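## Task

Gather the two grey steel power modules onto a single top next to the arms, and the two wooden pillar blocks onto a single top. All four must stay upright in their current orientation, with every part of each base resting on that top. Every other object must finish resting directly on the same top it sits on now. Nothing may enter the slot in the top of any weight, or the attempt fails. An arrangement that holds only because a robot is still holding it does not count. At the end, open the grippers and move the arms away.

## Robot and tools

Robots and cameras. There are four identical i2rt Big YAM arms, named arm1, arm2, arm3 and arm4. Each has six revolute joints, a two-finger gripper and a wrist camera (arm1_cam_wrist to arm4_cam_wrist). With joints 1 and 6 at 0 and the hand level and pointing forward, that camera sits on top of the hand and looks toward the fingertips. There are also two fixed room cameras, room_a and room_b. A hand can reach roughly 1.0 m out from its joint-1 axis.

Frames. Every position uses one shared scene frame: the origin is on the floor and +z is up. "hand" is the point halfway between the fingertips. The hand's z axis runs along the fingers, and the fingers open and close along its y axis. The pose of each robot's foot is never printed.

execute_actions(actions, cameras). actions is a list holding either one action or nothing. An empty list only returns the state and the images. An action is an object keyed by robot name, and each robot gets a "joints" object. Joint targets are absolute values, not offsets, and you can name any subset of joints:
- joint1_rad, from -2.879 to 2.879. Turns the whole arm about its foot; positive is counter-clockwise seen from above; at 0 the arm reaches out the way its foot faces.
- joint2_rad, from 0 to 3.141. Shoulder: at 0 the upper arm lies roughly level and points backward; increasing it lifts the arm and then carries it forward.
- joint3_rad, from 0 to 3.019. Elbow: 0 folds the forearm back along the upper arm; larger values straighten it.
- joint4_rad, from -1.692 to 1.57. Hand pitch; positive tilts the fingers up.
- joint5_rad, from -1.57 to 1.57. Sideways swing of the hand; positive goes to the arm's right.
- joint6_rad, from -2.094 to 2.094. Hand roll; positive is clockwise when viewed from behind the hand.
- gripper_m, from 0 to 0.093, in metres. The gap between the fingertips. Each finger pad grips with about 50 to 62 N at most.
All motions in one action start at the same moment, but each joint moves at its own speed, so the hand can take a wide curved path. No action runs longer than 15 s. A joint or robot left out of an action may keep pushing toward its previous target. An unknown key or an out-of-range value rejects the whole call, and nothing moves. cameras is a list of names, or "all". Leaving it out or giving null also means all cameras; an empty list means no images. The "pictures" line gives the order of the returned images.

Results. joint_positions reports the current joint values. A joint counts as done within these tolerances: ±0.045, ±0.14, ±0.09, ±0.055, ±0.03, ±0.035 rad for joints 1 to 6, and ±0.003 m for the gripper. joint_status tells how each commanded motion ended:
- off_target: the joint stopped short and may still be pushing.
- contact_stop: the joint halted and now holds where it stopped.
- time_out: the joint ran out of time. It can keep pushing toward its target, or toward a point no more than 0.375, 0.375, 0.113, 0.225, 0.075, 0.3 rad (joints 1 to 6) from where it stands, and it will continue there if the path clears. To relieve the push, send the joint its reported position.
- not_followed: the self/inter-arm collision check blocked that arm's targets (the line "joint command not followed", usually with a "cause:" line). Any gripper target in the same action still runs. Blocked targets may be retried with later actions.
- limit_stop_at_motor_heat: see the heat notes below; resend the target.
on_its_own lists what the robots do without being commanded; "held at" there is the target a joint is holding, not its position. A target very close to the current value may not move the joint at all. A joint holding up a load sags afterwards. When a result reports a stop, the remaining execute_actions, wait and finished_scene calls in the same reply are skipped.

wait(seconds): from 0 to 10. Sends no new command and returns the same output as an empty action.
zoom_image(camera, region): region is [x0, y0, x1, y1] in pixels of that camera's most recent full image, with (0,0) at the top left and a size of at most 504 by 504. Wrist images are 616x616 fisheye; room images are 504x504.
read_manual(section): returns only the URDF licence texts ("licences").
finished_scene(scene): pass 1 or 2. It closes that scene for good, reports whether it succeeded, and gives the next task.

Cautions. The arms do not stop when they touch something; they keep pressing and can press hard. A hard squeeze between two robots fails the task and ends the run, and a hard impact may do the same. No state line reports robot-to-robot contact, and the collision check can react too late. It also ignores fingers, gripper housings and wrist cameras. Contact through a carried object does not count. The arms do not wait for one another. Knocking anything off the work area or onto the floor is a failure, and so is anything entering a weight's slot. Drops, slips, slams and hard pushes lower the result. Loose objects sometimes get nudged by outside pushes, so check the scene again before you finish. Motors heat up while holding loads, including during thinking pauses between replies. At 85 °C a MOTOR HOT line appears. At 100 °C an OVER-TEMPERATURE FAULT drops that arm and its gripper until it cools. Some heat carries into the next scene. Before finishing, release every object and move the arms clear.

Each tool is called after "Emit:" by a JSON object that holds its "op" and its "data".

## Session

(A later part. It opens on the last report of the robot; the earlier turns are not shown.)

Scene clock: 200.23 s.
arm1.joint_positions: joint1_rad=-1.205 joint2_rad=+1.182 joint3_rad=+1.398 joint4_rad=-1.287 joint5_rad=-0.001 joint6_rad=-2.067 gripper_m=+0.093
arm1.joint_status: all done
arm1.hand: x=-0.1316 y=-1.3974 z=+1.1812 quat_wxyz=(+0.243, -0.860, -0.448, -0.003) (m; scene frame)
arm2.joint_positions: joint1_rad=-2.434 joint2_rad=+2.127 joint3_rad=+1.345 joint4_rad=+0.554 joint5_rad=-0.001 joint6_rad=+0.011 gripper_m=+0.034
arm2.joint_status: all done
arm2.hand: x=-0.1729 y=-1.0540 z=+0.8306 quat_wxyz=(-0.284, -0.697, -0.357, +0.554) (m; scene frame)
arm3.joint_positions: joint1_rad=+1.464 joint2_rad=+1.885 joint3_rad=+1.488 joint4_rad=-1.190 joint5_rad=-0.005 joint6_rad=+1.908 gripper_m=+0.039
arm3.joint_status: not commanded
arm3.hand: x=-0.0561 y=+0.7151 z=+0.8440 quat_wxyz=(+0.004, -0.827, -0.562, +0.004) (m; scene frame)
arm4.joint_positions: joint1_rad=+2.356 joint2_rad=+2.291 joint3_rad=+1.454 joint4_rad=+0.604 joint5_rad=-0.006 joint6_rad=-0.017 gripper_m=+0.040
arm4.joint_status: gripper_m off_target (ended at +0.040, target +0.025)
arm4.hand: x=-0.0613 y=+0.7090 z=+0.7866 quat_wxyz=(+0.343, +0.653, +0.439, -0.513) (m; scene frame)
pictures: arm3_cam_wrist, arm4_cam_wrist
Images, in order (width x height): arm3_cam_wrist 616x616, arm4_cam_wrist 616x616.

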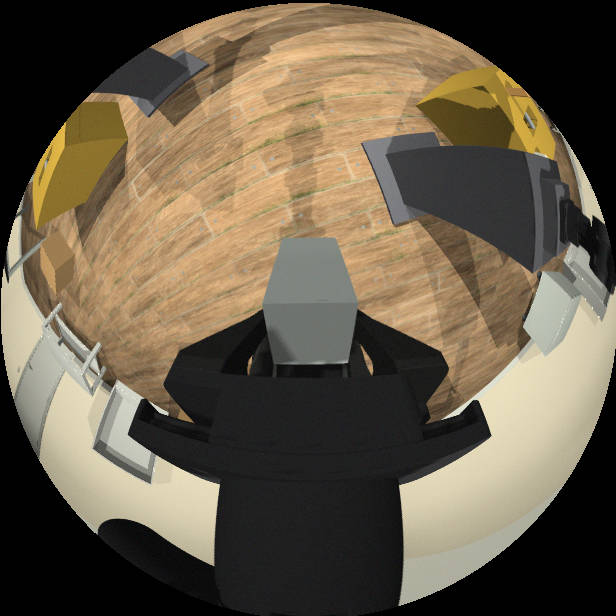

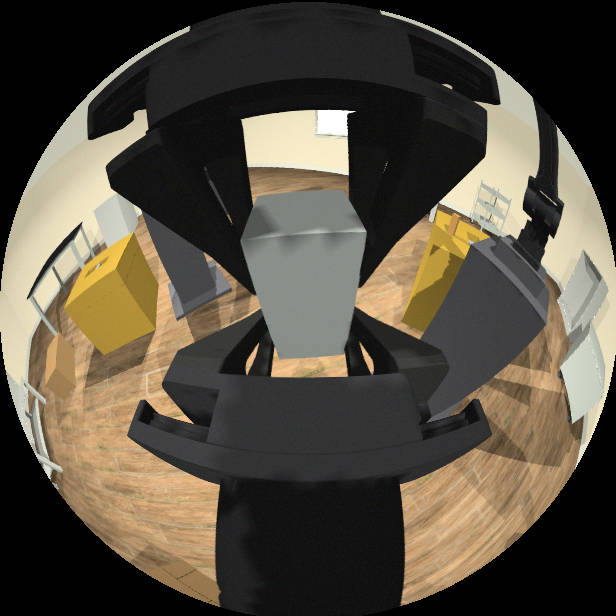

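Emit:
{"op": "execute_actions", "data": {"actions": [{"arm3":{"joints":{"gripper_m":0.093}},"arm1":{"joints":{"joint1_rad":-0.3,"joint6_rad":0}}}], "cameras": []}}

Emit:
{"op": "execute_actions", "data": {"actions": [{"arm3":{"joints":{"joint2_rad":1.55}},"arm2":{"joints":{"joint1_rad":0.6}}}], "cameras": ["arm4_cam_wrist","room_a"]}}

Scene clock: 230.60 s.
arm1.joint_positions: joint1_rad=-0.299 joint2_rad=+1.182 joint3_rad=+1.398 joint4_rad=-1.287 joint5_rad=-0.001 joint6_rad=-0.008 gripper_m=+0.093
arm1.joint_status: all done
arm1.hand: x=-0.3619 y=-1.6977 z=+1.1826 quat_wxyz=(+0.021, -0.965, +0.094, +0.243) (m; scene frame)
arm2.joint_positions: joint1_rad=-2.434 joint2_rad=+2.127 joint3_rad=+1.345 joint4_rad=+0.554 joint5_rad=-0.001 joint6_rad=+0.011 gripper_m=+0.034
arm2.joint_status: not commanded
arm2.hand: x=-0.1729 y=-1.0540 z=+0.8306 quat_wxyz=(-0.284, -0.697, -0.357, +0.554) (m; scene frame)
arm3.joint_positions: joint1_rad=+1.464 joint2_rad=+1.884 joint3_rad=+1.488 joint4_rad=-1.190 joint5_rad=-0.004 joint6_rad=+1.908 gripper_m=+0.093
arm3.joint_status: all done
arm3.hand: x=-0.0561 y=+0.7149 z=+0.8444 quat_wxyz=(+0.003, -0.827, -0.562, +0.004) (m; scene frame)
arm4.joint_positions: joint1_rad=+2.355 joint2_rad=+2.291 joint3_rad=+1.454 joint4_rad=+0.601 joint5_rad=-0.003 joint6_rad=-0.015 gripper_m=+0.040
arm4.joint_status: not commanded
arm4.hand: x=-0.0627 y=+0.7098 z=+0.7858 quat_wxyz=(+0.341, +0.655, +0.438, -0.512) (m; scene frame)
pictures: none
No camera images: the call's "cameras" was empty. Leave "cameras" out to get every camera's image.

Scene clock: 233.30 s.
arm1.joint_positions: joint1_rad=-0.299 joint2_rad=+1.182 joint3_rad=+1.398 joint4_rad=-1.287 joint5_rad=-0.001 joint6_rad=-0.007 gripper_m=+0.093
arm1.joint_status: not commanded
arm1.hand: x=-0.3619 y=-1.6977 z=+1.1826 quat_wxyz=(+0.021, -0.965, +0.094, +0.243) (m; scene frame)
arm2.joint_positions: joint1_rad=+0.611 joint2_rad=+2.127 joint3_rad=+1.345 joint4_rad=+0.554 joint5_rad=-0.002 joint6_rad=+0.009 gripper_m=+0.035
arm2.joint_status: all done
arm2.hand: x=+0.8080 y=+0.1820 z=+0.8273 quat_wxyz=(-0.562, +0.319, -0.716, -0.263) (m; scene frame)
arm3.joint_positions: joint1_rad=+1.464 joint2_rad=+1.553 joint3_rad=+1.488 joint4_rad=-1.190 joint5_rad=-0.004 joint6_rad=+1.908 gripper_m=+0.093
arm3.joint_status: all done
arm3.hand: x=-0.0683 y=+0.7159 z=+1.0195 quat_wxyz=(-0.095, -0.816, -0.555, -0.129) (m; scene frame)
arm4.joint_positions: joint1_rad=+2.355 joint2_rad=+2.291 joint3_rad=+1.454 joint4_rad=+0.601 joint5_rad=-0.003 joint6_rad=-0.015 gripper_m=+0.040
arm4.joint_status: not commanded
arm4.hand: x=-0.0627 y=+0.7098 z=+0.7858 quat_wxyz=(+0.341, +0.655, +0.438, -0.512) (m; scene frame)
pictures: arm4_cam_wrist, room_a
Images, in order (width x height): arm4_cam_wrist 616x616, room_a 504x504.

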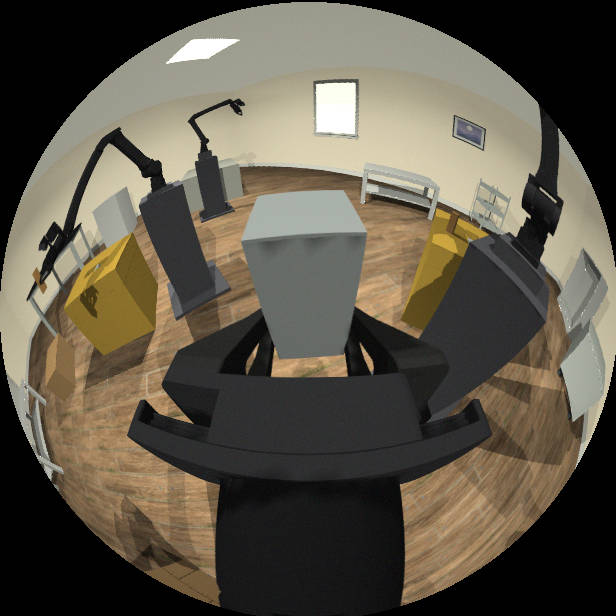

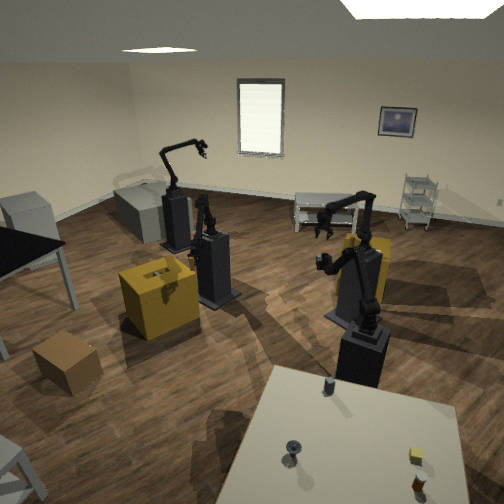

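Emit:
{"op": "execute_actions", "data": {"actions": [{"arm3":{"joints":{"joint1_rad":-0.019,"joint3_rad":1.9,"joint6_rad":2.08}},"arm4":{"joints":{"joint2_rad":2.0,"joint3_rad":1.1,"joint4_rad":0.7}}}], "cameras": []}}

Emit:
{"op": "execute_actions", "data": {"actions": [{"arm3":{"joints":{"joint2_rad":1.8,"joint3_rad":2.23,"joint4_rad":-1.45}},"arm4":{"joints":{"joint1_rad":-1.1}},"arm2":{"joints":{"joint1_rad":2.40}}}]}}

Scene clock: 252.57 s.
arm1.joint_positions: joint1_rad=-0.299 joint2_rad=+1.182 joint3_rad=+1.398 joint4_rad=-1.287 joint5_rad=-0.001 joint6_rad=-0.007 gripper_m=+0.093
arm1.joint_status: not commanded
arm1.hand: x=-0.3619 y=-1.6977 z=+1.1826 quat_wxyz=(+0.021, -0.965, +0.094, +0.243) (m; scene frame)
arm2.joint_positions: joint1_rad=+0.611 joint2_rad=+2.127 joint3_rad=+1.345 joint4_rad=+0.554 joint5_rad=-0.002 joint6_rad=+0.009 gripper_m=+0.035
arm2.joint_status: not commanded
arm2.hand: x=+0.8080 y=+0.1820 z=+0.8273 quat_wxyz=(-0.562, +0.319, -0.716, -0.263) (m; scene frame)
arm3.joint_positions: joint1_rad=-0.021 joint2_rad=+1.564 joint3_rad=+1.856 joint4_rad=-1.190 joint5_rad=+0.000 joint6_rad=+2.072 gripper_m=+0.093
arm3.joint_status: all done
arm3.hand: x=-0.5812 y=+0.1322 z=+1.1946 quat_wxyz=(-0.319, -0.919, +0.213, -0.092) (m; scene frame)
arm4.joint_positions: joint1_rad=+2.355 joint2_rad=+2.009 joint3_rad=+1.083 joint4_rad=+0.675 joint5_rad=-0.003 joint6_rad=-0.015 gripper_m=+0.040
arm4.joint_status: all done
arm4.hand: x=-0.0222 y=+0.8073 z=+0.8356 quat_wxyz=(+0.338, +0.659, +0.440, -0.507) (m; scene frame)
pictures: none
No camera images: the call's "cameras" was empty. Leave "cameras" out to get every camera's image.

Scene clock: 255.50 s.
arm1.joint_positions: joint1_rad=-0.299 joint2_rad=+1.182 joint3_rad=+1.398 joint4_rad=-1.287 joint5_rad=-0.001 joint6_rad=-0.007 gripper_m=+0.093
arm1.joint_status: not commanded
arm1.hand: x=-0.3619 y=-1.6977 z=+1.1826 quat_wxyz=(+0.021, -0.965, +0.094, +0.243) (m; scene frame)
arm2.joint_positions: joint1_rad=+2.411 joint2_rad=+2.127 joint3_rad=+1.345 joint4_rad=+0.554 joint5_rad=-0.002 joint6_rad=+0.009 gripper_m=+0.035
arm2.joint_status: all done
arm2.hand: x=-0.4091 y=-0.0408 z=+0.8377 quat_wxyz=(-0.148, +0.756, -0.192, -0.608) (m; scene frame)
arm3.joint_positions: joint1_rad=-0.021 joint2_rad=+1.809 joint3_rad=+2.169 joint4_rad=-1.434 joint5_rad=+0.000 joint6_rad=+2.072 gripper_m=+0.093
arm3.joint_status: all done
arm3.hand: x=-0.5790 y=+0.0864 z=+1.1684 quat_wxyz=(-0.238, -0.944, +0.219, -0.069) (m; scene frame)
arm4.joint_positions: joint1_rad=-1.109 joint2_rad=+2.009 joint3_rad=+1.083 joint4_rad=+0.675 joint5_rad=+0.003 joint6_rad=-0.012 gripper_m=+0.040
arm4.joint_status: all done
arm4.hand: x=+0.7258 y=+1.9964 z=+0.8499 quat_wxyz=(-0.566, +0.330, -0.714, -0.247) (m; scene frame)
pictures: arm1_cam_wrist, arm2_cam_wrist, arm3_cam_wrist, arm4_cam_wrist, room_a, room_b
Images, in order (width x height): arm1_cam_wrist 616x616, arm2_cam_wrist 616x616, arm3_cam_wrist 616x616, arm4_cam_wrist 616x616, room_a 504x504, room_b 504x504.

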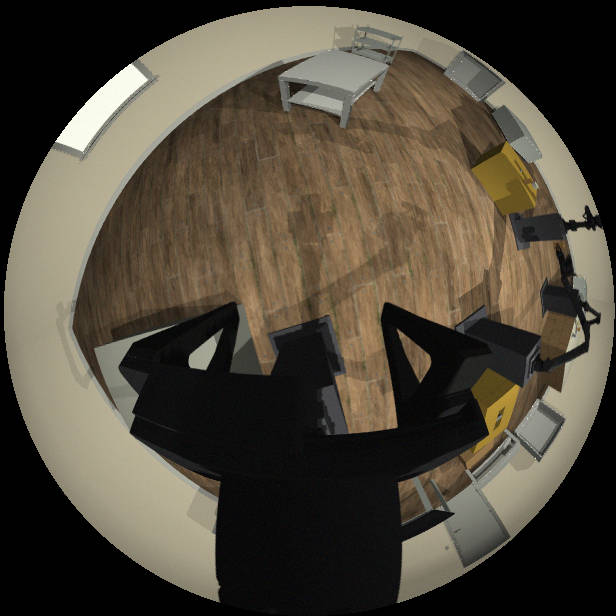

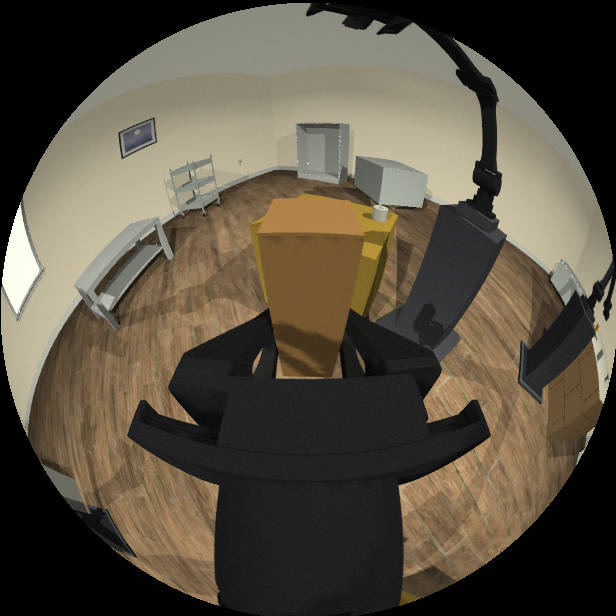

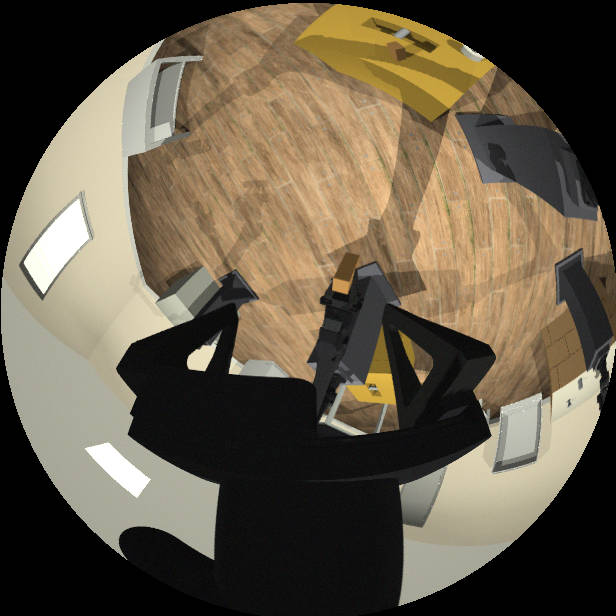

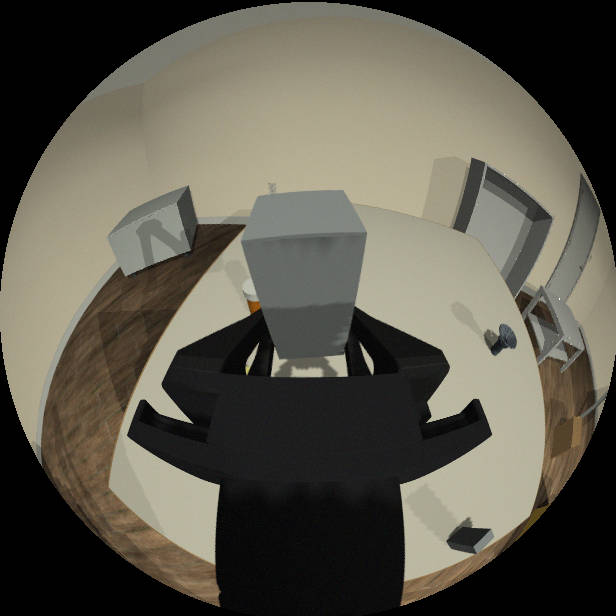

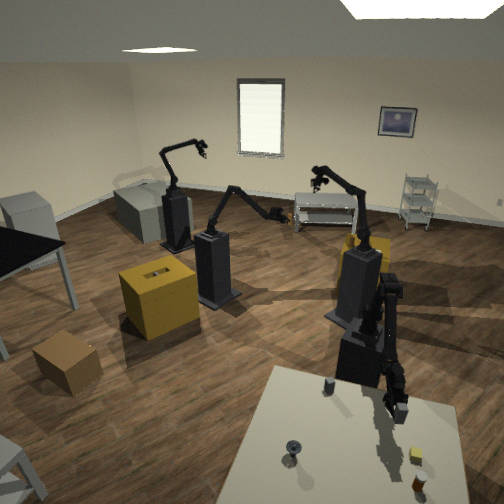

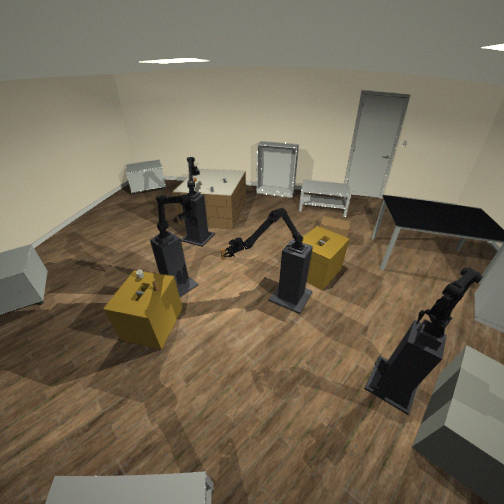

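Emit:
{"op": "execute_actions", "data": {"actions": [{"arm4":{"joints":{"joint1_rad":-1.3,"joint2_rad":2.38,"joint3_rad":1.07,"joint4_rad":1.09}},"arm2":{"joints":{"joint2_rad":2.678,"joint3_rad":2.32,"joint4_rad":0.14}},"arm3":{"joints":{"joint2_rad":2.05,"joint3_rad":2.23}}}], "cameras": ["arm4_cam_wrist","arm3_cam_wrist","arm2_cam_wrist","room_a"]}}

Scene clock: 274.00 s.
arm1.joint_positions: joint1_rad=-0.299 joint2_rad=+1.182 joint3_rad=+1.398 joint4_rad=-1.287 joint5_rad=-0.001 joint6_rad=-0.007 gripper_m=+0.093
arm1.joint_status: not commanded
arm1.hand: x=-0.3619 y=-1.6977 z=+1.1826 quat_wxyz=(+0.021, -0.965, +0.094, +0.243) (m; scene frame)
arm2.joint_positions: joint1_rad=+2.411 joint2_rad=+2.663 joint3_rad=+2.291 joint4_rad=+0.132 joint5_rad=-0.002 joint6_rad=+0.009 gripper_m=+0.035
arm2.joint_status: all done
arm2.hand: x=-0.5808 y=+0.0507 z=+0.7961 quat_wxyz=(-0.147, +0.759, -0.193, -0.604) (m; scene frame)
arm3.joint_positions: joint1_rad=-0.021 joint2_rad=+2.049 joint3_rad=+2.203 joint4_rad=-1.434 joint5_rad=+0.000 joint6_rad=+2.072 gripper_m=+0.093
arm3.joint_status: all done
arm3.hand: x=-0.5758 y=+0.0335 z=+1.0258 quat_wxyz=(-0.141, -0.964, +0.223, -0.042) (m; scene frame)
arm4.joint_positions: joint1_rad=-1.301 joint2_rad=+2.420 joint3_rad=+1.048 joint4_rad=+1.056 joint5_rad=+0.002 joint6_rad=-0.010 gripper_m=+0.040
arm4.joint_status: all done
arm4.hand: x=+0.7810 y=+1.8659 z=+0.6509 quat_wxyz=(-0.563, +0.265, -0.761, -0.185) (m; scene frame)
pictures: arm2_cam_wrist, arm3_cam_wrist, arm4_cam_wrist, room_a
Images, in order (width x height): arm2_cam_wrist 616x616, arm3_cam_wrist 616x616, arm4_cam_wrist 616x616, room_a 504x504.

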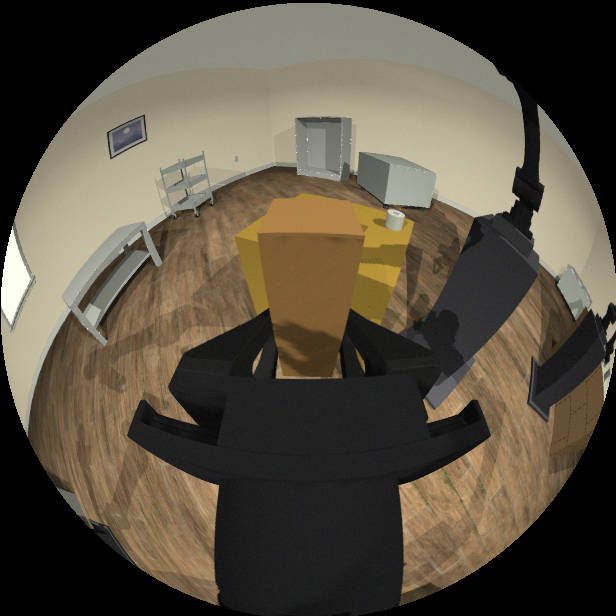

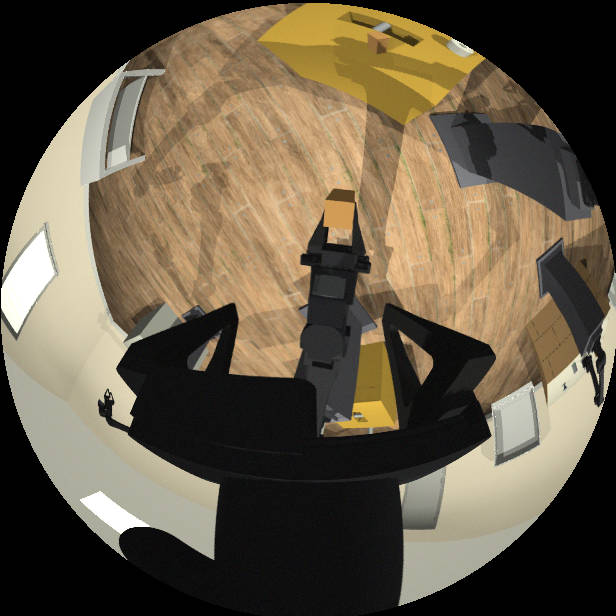

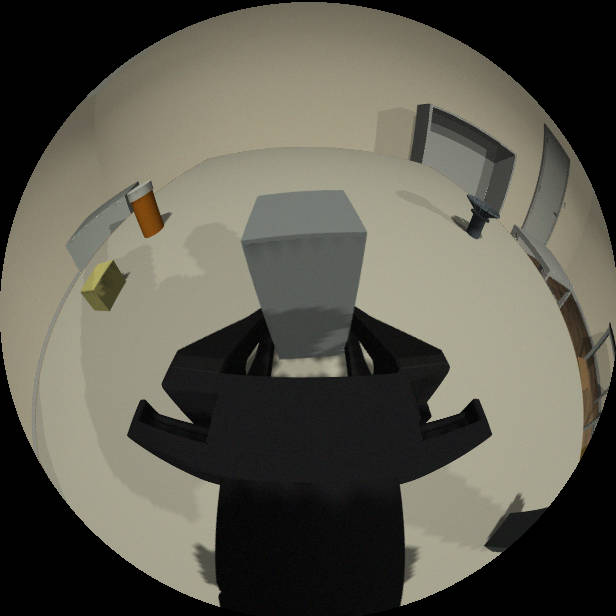

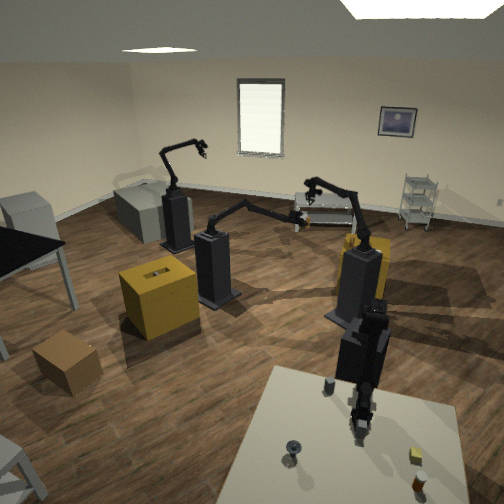

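Emit:
{"op": "execute_actions", "data": {"actions": [{"arm4":{"joints":{"joint2_rad":2.48,"joint4_rad":1.23}},"arm3":{"joints":{"joint2_rad":2.21}}}], "cameras": ["arm4_cam_wrist","arm3_cam_wrist","arm2_cam_wrist","room_a"]}}

Scene clock: 290.90 s.
arm1.joint_positions: joint1_rad=-0.299 joint2_rad=+1.182 joint3_rad=+1.398 joint4_rad=-1.287 joint5_rad=-0.001 joint6_rad=-0.007 gripper_m=+0.093
arm1.joint_status: not commanded
arm1.hand: x=-0.3619 y=-1.6977 z=+1.1826 quat_wxyz=(+0.021, -0.965, +0.094, +0.243) (m; scene frame)
arm2.joint_positions: joint1_rad=+2.411 joint2_rad=+2.663 joint3_rad=+2.291 joint4_rad=+0.132 joint5_rad=-0.002 joint6_rad=+0.009 gripper_m=+0.035
arm2.joint_status: not commanded
arm2.hand: x=-0.5808 y=+0.0507 z=+0.7961 quat_wxyz=(-0.147, +0.759, -0.193, -0.604) (m; scene frame)
arm3.joint_positions: joint1_rad=-0.021 joint2_rad=+2.217 joint3_rad=+2.203 joint4_rad=-1.435 joint5_rad=+0.000 joint6_rad=+2.072 gripper_m=+0.093
arm3.joint_status: all done
arm3.hand: x=-0.5747 y=+0.0214 z=+0.9098 quat_wxyz=(-0.060, -0.972, +0.225, -0.019) (m; scene frame)
arm4.joint_positions: joint1_rad=-1.301 joint2_rad=+2.486 joint3_rad=+1.049 joint4_rad=+1.201 joint5_rad=+0.002 joint6_rad=-0.009 gripper_m=+0.040
arm4.joint_status: all done
arm4.hand: x=+0.7760 y=+1.8619 z=+0.6438 quat_wxyz=(-0.593, +0.256, -0.738, -0.196) (m; scene frame)
pictures: arm2_cam_wrist, arm3_cam_wrist, arm4_cam_wrist, room_a
Images, in order (width x height): arm2_cam_wrist 616x616, arm3_cam_wrist 616x616, arm4_cam_wrist 616x616, room_a 504x504.

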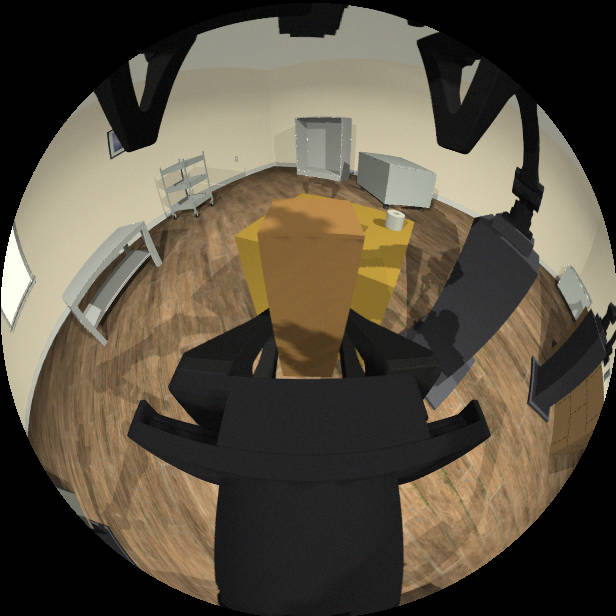

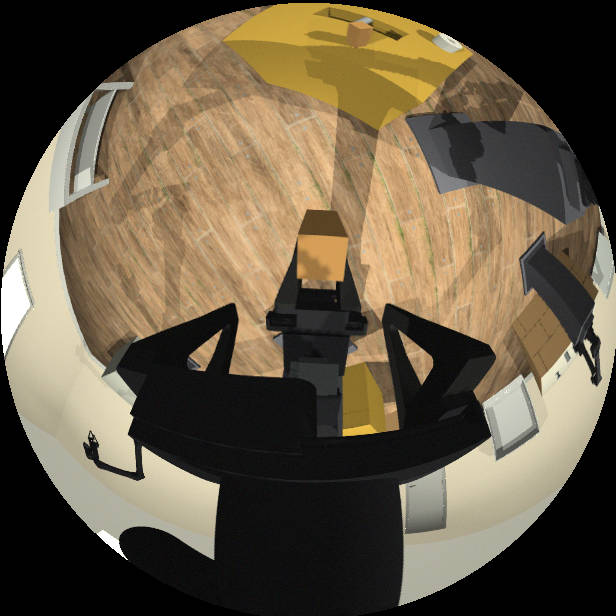

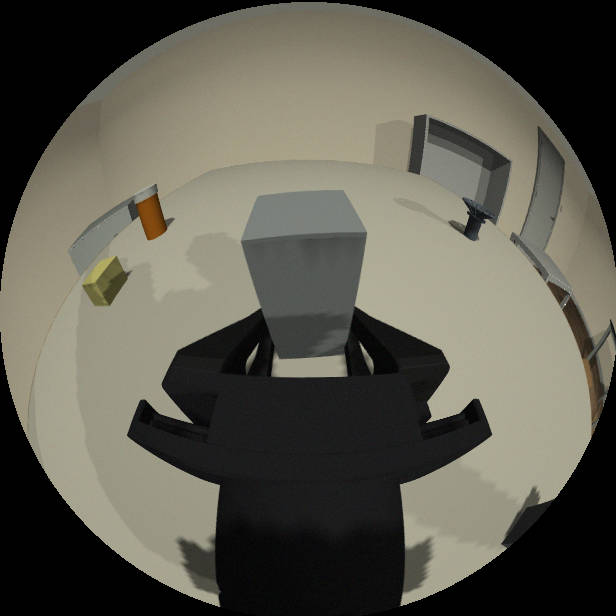

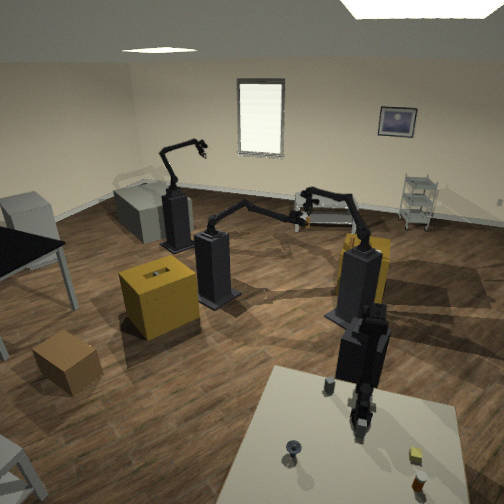

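Emit:
{"op": "execute_actions", "data": {"actions": [{"arm4":{"joints":{"joint2_rad":2.53,"joint4_rad":1.275}},"arm3":{"joints":{"joint2_rad":2.30}}}], "cameras": ["arm4_cam_wrist","arm3_cam_wrist","arm2_cam_wrist"]}}

Scene clock: 306.67 s.
arm1.joint_positions: joint1_rad=-0.299 joint2_rad=+1.182 joint3_rad=+1.398 joint4_rad=-1.287 joint5_rad=-0.001 joint6_rad=-0.007 gripper_m=+0.093
arm1.joint_status: not commanded
arm1.hand: x=-0.3619 y=-1.6977 z=+1.1826 quat_wxyz=(+0.021, -0.965, +0.094, +0.243) (m; scene frame)
arm2.joint_positions: joint1_rad=+2.411 joint2_rad=+2.663 joint3_rad=+2.291 joint4_rad=+0.132 joint5_rad=-0.002 joint6_rad=+0.009 gripper_m=+0.035
arm2.joint_status: not commanded
arm2.hand: x=-0.5808 y=+0.0507 z=+0.7961 quat_wxyz=(-0.147, +0.759, -0.193, -0.604) (m; scene frame)
arm3.joint_positions: joint1_rad=-0.021 joint2_rad=+2.311 joint3_rad=+2.203 joint4_rad=-1.435 joint5_rad=+0.000 joint6_rad=+2.072 gripper_m=+0.093
arm3.joint_status: all done
arm3.hand: x=-0.5744 y=+0.0231 z=+0.8447 quat_wxyz=(-0.015, -0.974, +0.225, -0.007) (m; scene frame)
arm4.joint_positions: joint1_rad=-1.301 joint2_rad=+2.507 joint3_rad=+1.051 joint4_rad=+1.256 joint5_rad=+0.002 joint6_rad=-0.008 gripper_m=+0.040
arm4.joint_status: all done
arm4.hand: x=+0.7747 y=+1.8610 z=+0.6444 quat_wxyz=(-0.606, +0.253, -0.727, -0.200) (m; scene frame)
pictures: arm2_cam_wrist, arm3_cam_wrist, arm4_cam_wrist
Images, in order (width x height): arm2_cam_wrist 616x616, arm3_cam_wrist 616x616, arm4_cam_wrist 616x616.

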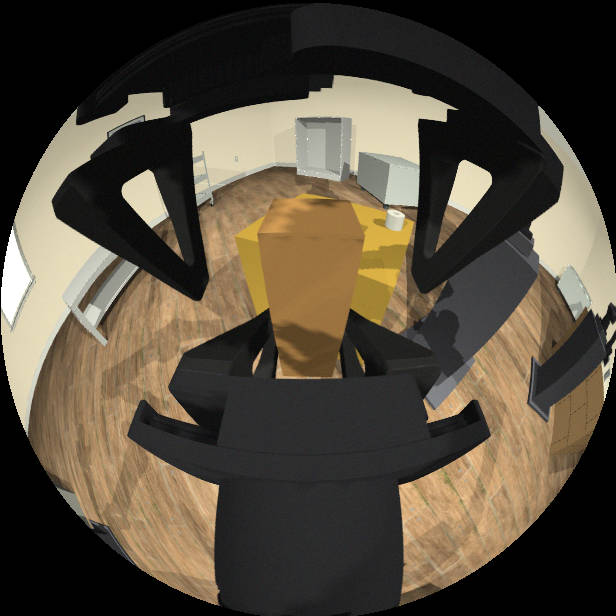

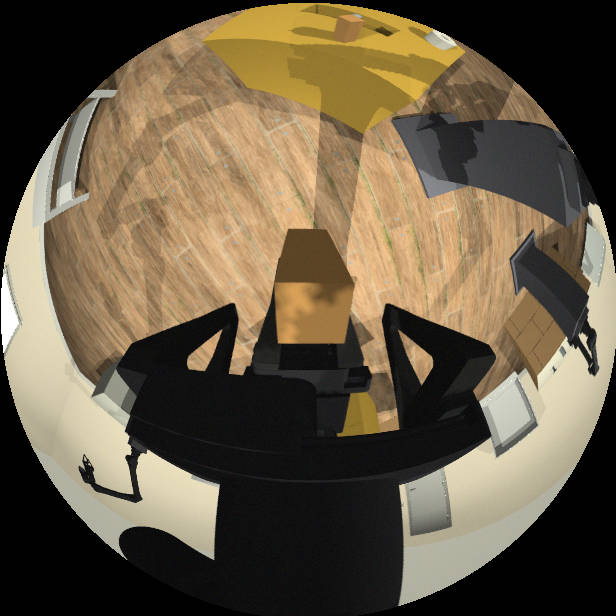

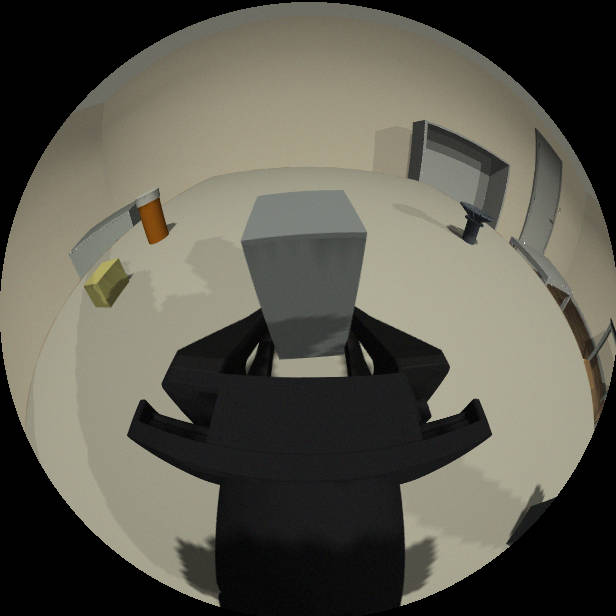

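Emit:
{"op": "execute_actions", "data": {"actions": [{"arm4":{"joints":{"joint2_rad":2.50,"joint4_rad":1.215}},"arm3":{"joints":{"joint2_rad":2.33}}}], "cameras": ["arm4_cam_wrist","arm3_cam_wrist","arm2_cam_wrist"]}}

Scene clock: 323.63 s.
arm1.joint_positions: joint1_rad=-0.299 joint2_rad=+1.182 joint3_rad=+1.398 joint4_rad=-1.287 joint5_rad=-0.001 joint6_rad=-0.007 gripper_m=+0.093
arm1.joint_status: not commanded
arm1.hand: x=-0.3619 y=-1.6977 z=+1.1826 quat_wxyz=(+0.021, -0.965, +0.094, +0.243) (m; scene frame)
arm2.joint_positions: joint1_rad=+2.411 joint2_rad=+2.663 joint3_rad=+2.291 joint4_rad=+0.132 joint5_rad=-0.002 joint6_rad=+0.009 gripper_m=+0.035
arm2.joint_status: not commanded
arm2.hand: x=-0.5808 y=+0.0507 z=+0.7961 quat_wxyz=(-0.147, +0.759, -0.193, -0.604) (m; scene frame)
arm3.joint_positions: joint1_rad=-0.021 joint2_rad=+2.316 joint3_rad=+2.203 joint4_rad=-1.435 joint5_rad=+0.000 joint6_rad=+2.072 gripper_m=+0.093
arm3.joint_status: all done
arm3.hand: x=-0.5744 y=+0.0234 z=+0.8413 quat_wxyz=(-0.012, -0.974, +0.225, -0.006) (m; scene frame)
arm4.joint_positions: joint1_rad=-1.301 joint2_rad=+2.502 joint3_rad=+1.052 joint4_rad=+1.238 joint5_rad=+0.002 joint6_rad=-0.008 gripper_m=+0.040
arm4.joint_status: all done
arm4.hand: x=+0.7752 y=+1.8614 z=+0.6431 quat_wxyz=(-0.602, +0.254, -0.731, -0.199) (m; scene frame)
pictures: arm2_cam_wrist, arm3_cam_wrist, arm4_cam_wrist
Images, in order (width x height): arm2_cam_wrist 616x616, arm3_cam_wrist 616x616, arm4_cam_wrist 616x616.

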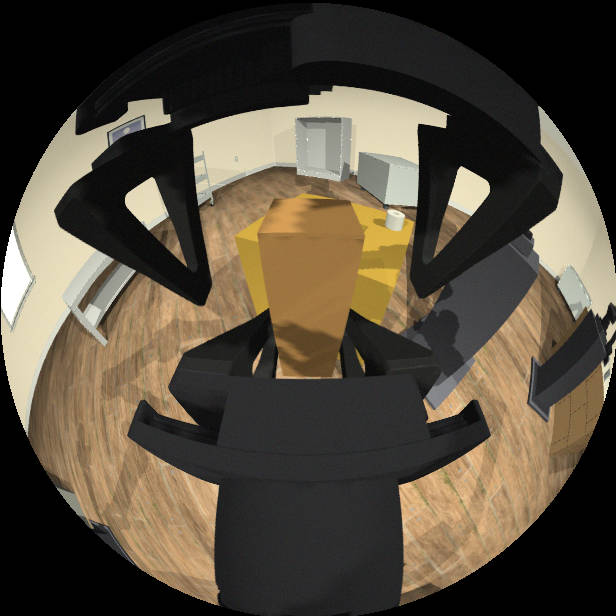

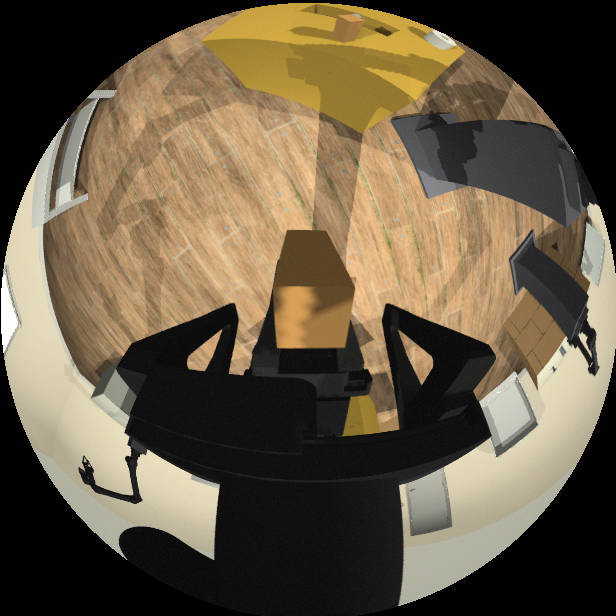

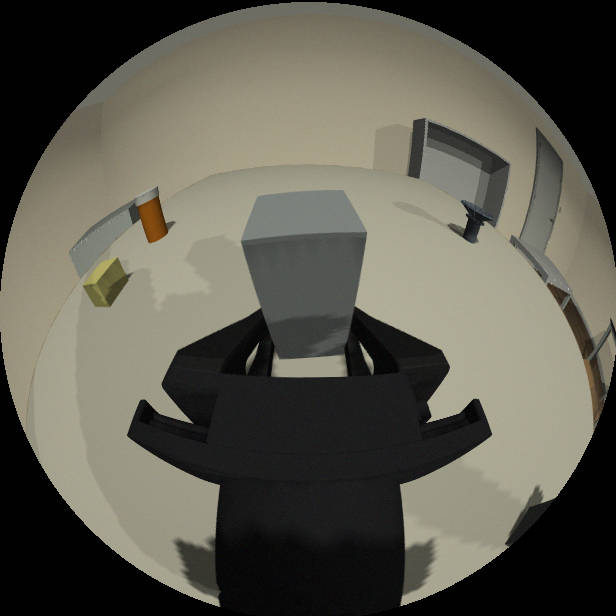

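Emit:
{"op": "execute_actions", "data": {"actions": [{"arm4":{"joints":{"gripper_m":0.093}},"arm3":{"joints":{"joint2_rad":2.35}}}], "cameras": ["arm4_cam_wrist","arm3_cam_wrist","arm2_cam_wrist"]}}

Scene clock: 334.20 s.
arm1.joint_positions: joint1_rad=-0.299 joint2_rad=+1.182 joint3_rad=+1.398 joint4_rad=-1.287 joint5_rad=-0.001 joint6_rad=-0.007 gripper_m=+0.093
arm1.joint_status: not commanded
arm1.hand: x=-0.3619 y=-1.6977 z=+1.1826 quat_wxyz=(+0.021, -0.965, +0.094, +0.243) (m; scene frame)
arm2.joint_positions: joint1_rad=+2.411 joint2_rad=+2.663 joint3_rad=+2.291 joint4_rad=+0.132 joint5_rad=-0.002 joint6_rad=+0.009 gripper_m=+0.035
arm2.joint_status: not commanded
arm2.hand: x=-0.5808 y=+0.0507 z=+0.7961 quat_wxyz=(-0.147, +0.759, -0.193, -0.604) (m; scene frame)
arm3.joint_positions: joint1_rad=-0.021 joint2_rad=+2.343 joint3_rad=+2.203 joint4_rad=-1.435 joint5_rad=+0.000 joint6_rad=+2.072 gripper_m=+0.093
arm3.joint_status: all done
arm3.hand: x=-0.5744 y=+0.0251 z=+0.8229 quat_wxyz=(+0.001, -0.974, +0.225, -0.002) (m; scene frame)
arm4.joint_positions: joint1_rad=-1.301 joint2_rad=+2.502 joint3_rad=+1.058 joint4_rad=+1.234 joint5_rad=+0.002 joint6_rad=-0.006 gripper_m=+0.093
arm4.joint_status: all done
arm4.hand: x=+0.7769 y=+1.8627 z=+0.6436 quat_wxyz=(-0.602, +0.253, -0.731, -0.199) (m; scene frame)
pictures: arm2_cam_wrist, arm3_cam_wrist, arm4_cam_wrist
Images, in order (width x height): arm2_cam_wrist 616x616, arm3_cam_wrist 616x616, arm4_cam_wrist 616x616.

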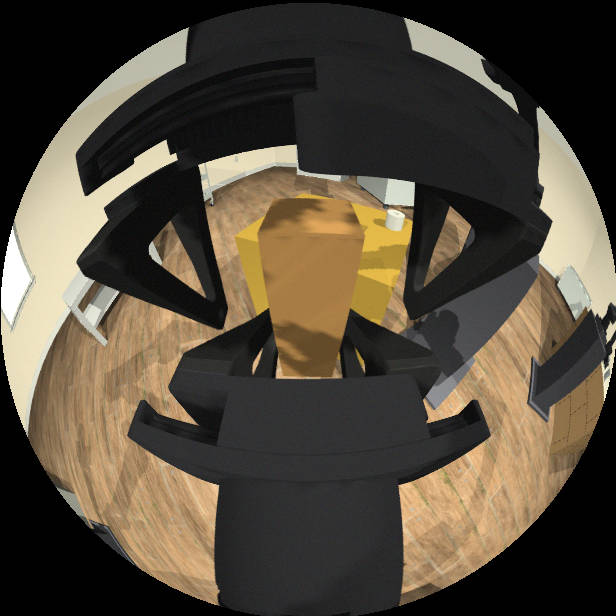

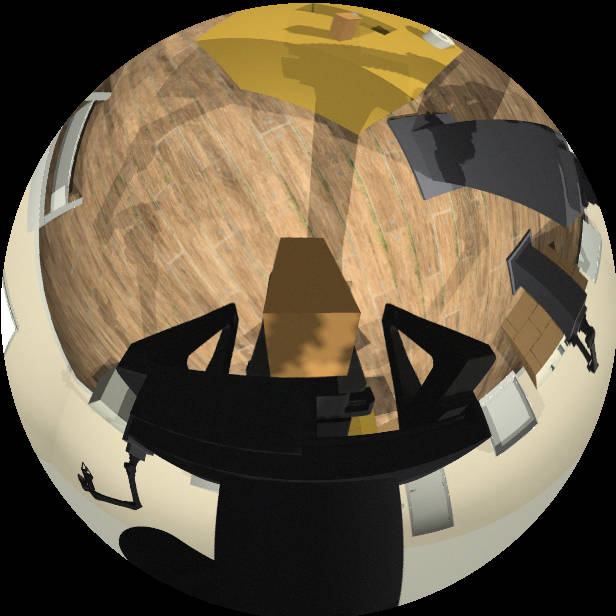

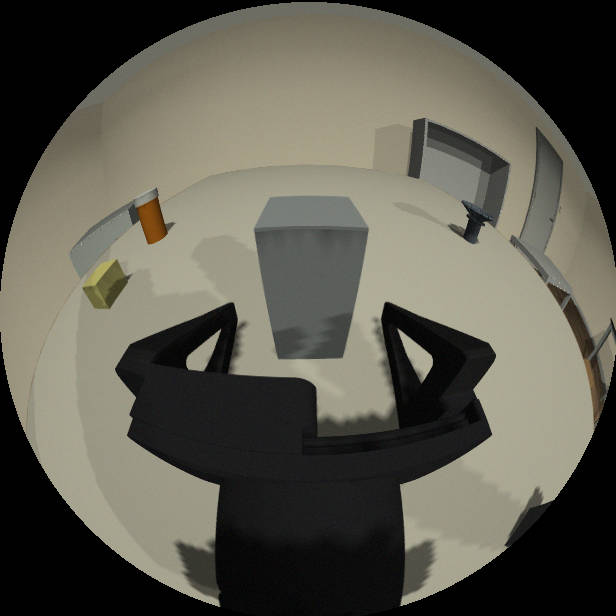

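Emit:
{"op": "execute_actions", "data": {"actions": [{"arm4":{"joints":{"joint2_rad":2.2,"joint3_rad":0.76}},"arm3":{"joints":{"joint2_rad":2.315}}}], "cameras": ["arm4_cam_wrist","arm2_cam_wrist"]}}

Scene clock: 345.67 s.
arm1.joint_positions: joint1_rad=-0.299 joint2_rad=+1.182 joint3_rad=+1.398 joint4_rad=-1.287 joint5_rad=-0.001 joint6_rad=-0.007 gripper_m=+0.093
arm1.joint_status: not commanded
arm1.hand: x=-0.3619 y=-1.6977 z=+1.1826 quat_wxyz=(+0.021, -0.965, +0.094, +0.243) (m; scene frame)
arm2.joint_positions: joint1_rad=+2.411 joint2_rad=+2.663 joint3_rad=+2.291 joint4_rad=+0.132 joint5_rad=-0.002 joint6_rad=+0.009 gripper_m=+0.035
arm2.joint_status: not commanded
arm2.hand: x=-0.5808 y=+0.0507 z=+0.7961 quat_wxyz=(-0.147, +0.759, -0.193, -0.604) (m; scene frame)
arm3.joint_positions: joint1_rad=-0.021 joint2_rad=+2.329 joint3_rad=+2.203 joint4_rad=-1.435 joint5_rad=+0.000 joint6_rad=+2.072 gripper_m=+0.093
arm3.joint_status: all done
arm3.hand: x=-0.5744 y=+0.0242 z=+0.8321 quat_wxyz=(-0.006, -0.974, +0.225, -0.004) (m; scene frame)
arm4.joint_positions: joint1_rad=-1.301 joint2_rad=+2.196 joint3_rad=+0.760 joint4_rad=+1.221 joint5_rad=+0.002 joint6_rad=-0.006 gripper_m=+0.093
arm4.joint_status: all done
arm4.hand: x=+0.7244 y=+1.8230 z=+0.7383 quat_wxyz=(-0.600, +0.253, -0.732, -0.199) (m; scene frame)
pictures: arm2_cam_wrist, arm4_cam_wrist
Images, in order (width x height): arm2_cam_wrist 616x616, arm4_cam_wrist 616x616.

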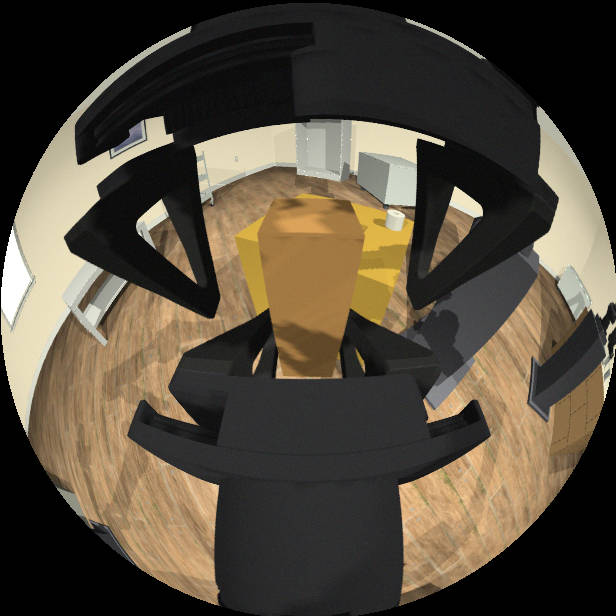

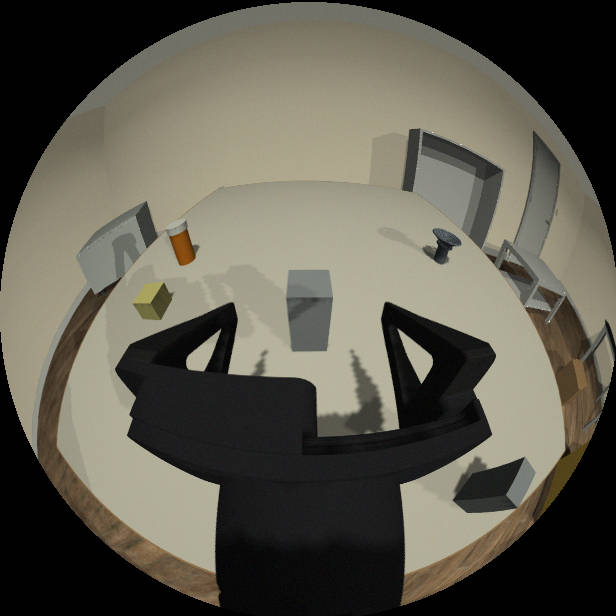

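Emit:
{"op": "execute_actions", "data": {"actions": [{"arm4":{"joints":{"joint2_rad":1.2,"joint3_rad":0.9,"joint4_rad":0}},"arm3":{"joints":{"gripper_m":0.02}}}], "cameras": ["arm3_cam_wrist","arm2_cam_wrist"]}}

Scene clock: 354.37 s.
arm1.joint_positions: joint1_rad=-0.299 joint2_rad=+1.182 joint3_rad=+1.398 joint4_rad=-1.287 joint5_rad=-0.001 joint6_rad=-0.007 gripper_m=+0.093
arm1.joint_status: not commanded
arm1.hand: x=-0.3619 y=-1.6977 z=+1.1826 quat_wxyz=(+0.021, -0.965, +0.094, +0.243) (m; scene frame)
arm2.joint_positions: joint1_rad=+2.410 joint2_rad=+2.663 joint3_rad=+2.291 joint4_rad=+0.132 joint5_rad=+0.001 joint6_rad=-0.002 gripper_m=+0.034
arm2.joint_status: not commanded
arm2.hand: x=-0.5800 y=+0.0521 z=+0.7961 quat_wxyz=(-0.152, +0.760, -0.190, -0.603) (m; scene frame)
arm3.joint_positions: joint1_rad=-0.021 joint2_rad=+2.329 joint3_rad=+2.203 joint4_rad=-1.435 joint5_rad=+0.000 joint6_rad=+2.078 gripper_m=+0.035
arm3.joint_status: gripper_m off_target (ended at +0.035, target +0.020)
arm3.hand: x=-0.5745 y=+0.0242 z=+0.8326 quat_wxyz=(-0.006, -0.974, +0.228, -0.004) (m; scene frame)
arm4.joint_positions: joint1_rad=-1.301 joint2_rad=+1.202 joint3_rad=+0.873 joint4_rad=+0.011 joint5_rad=+0.002 joint6_rad=-0.006 gripper_m=+0.093
arm4.joint_status: all done
arm4.hand: x=+0.6826 y=+1.7937 z=+1.0787 quat_wxyz=(-0.562, +0.264, -0.762, -0.186) (m; scene frame)
pictures: arm2_cam_wrist, arm3_cam_wrist
Images, in order (width x height): arm2_cam_wrist 616x616, arm3_cam_wrist 616x616.

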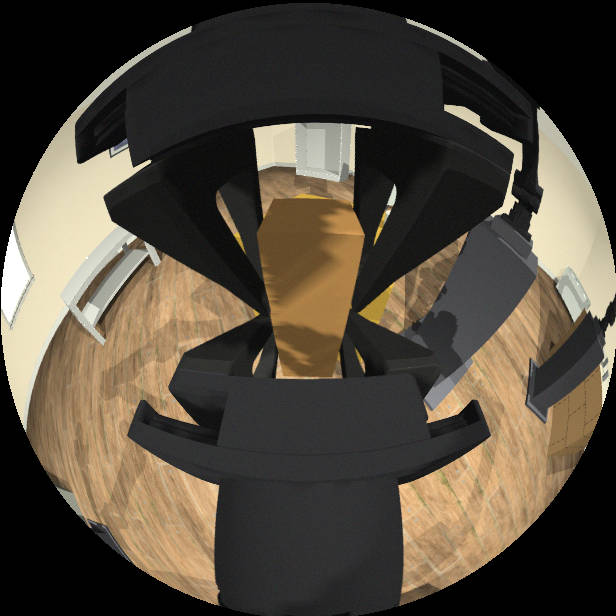

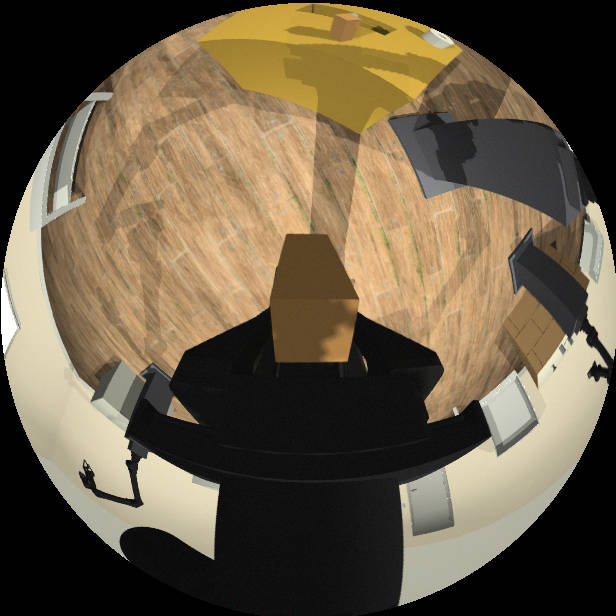

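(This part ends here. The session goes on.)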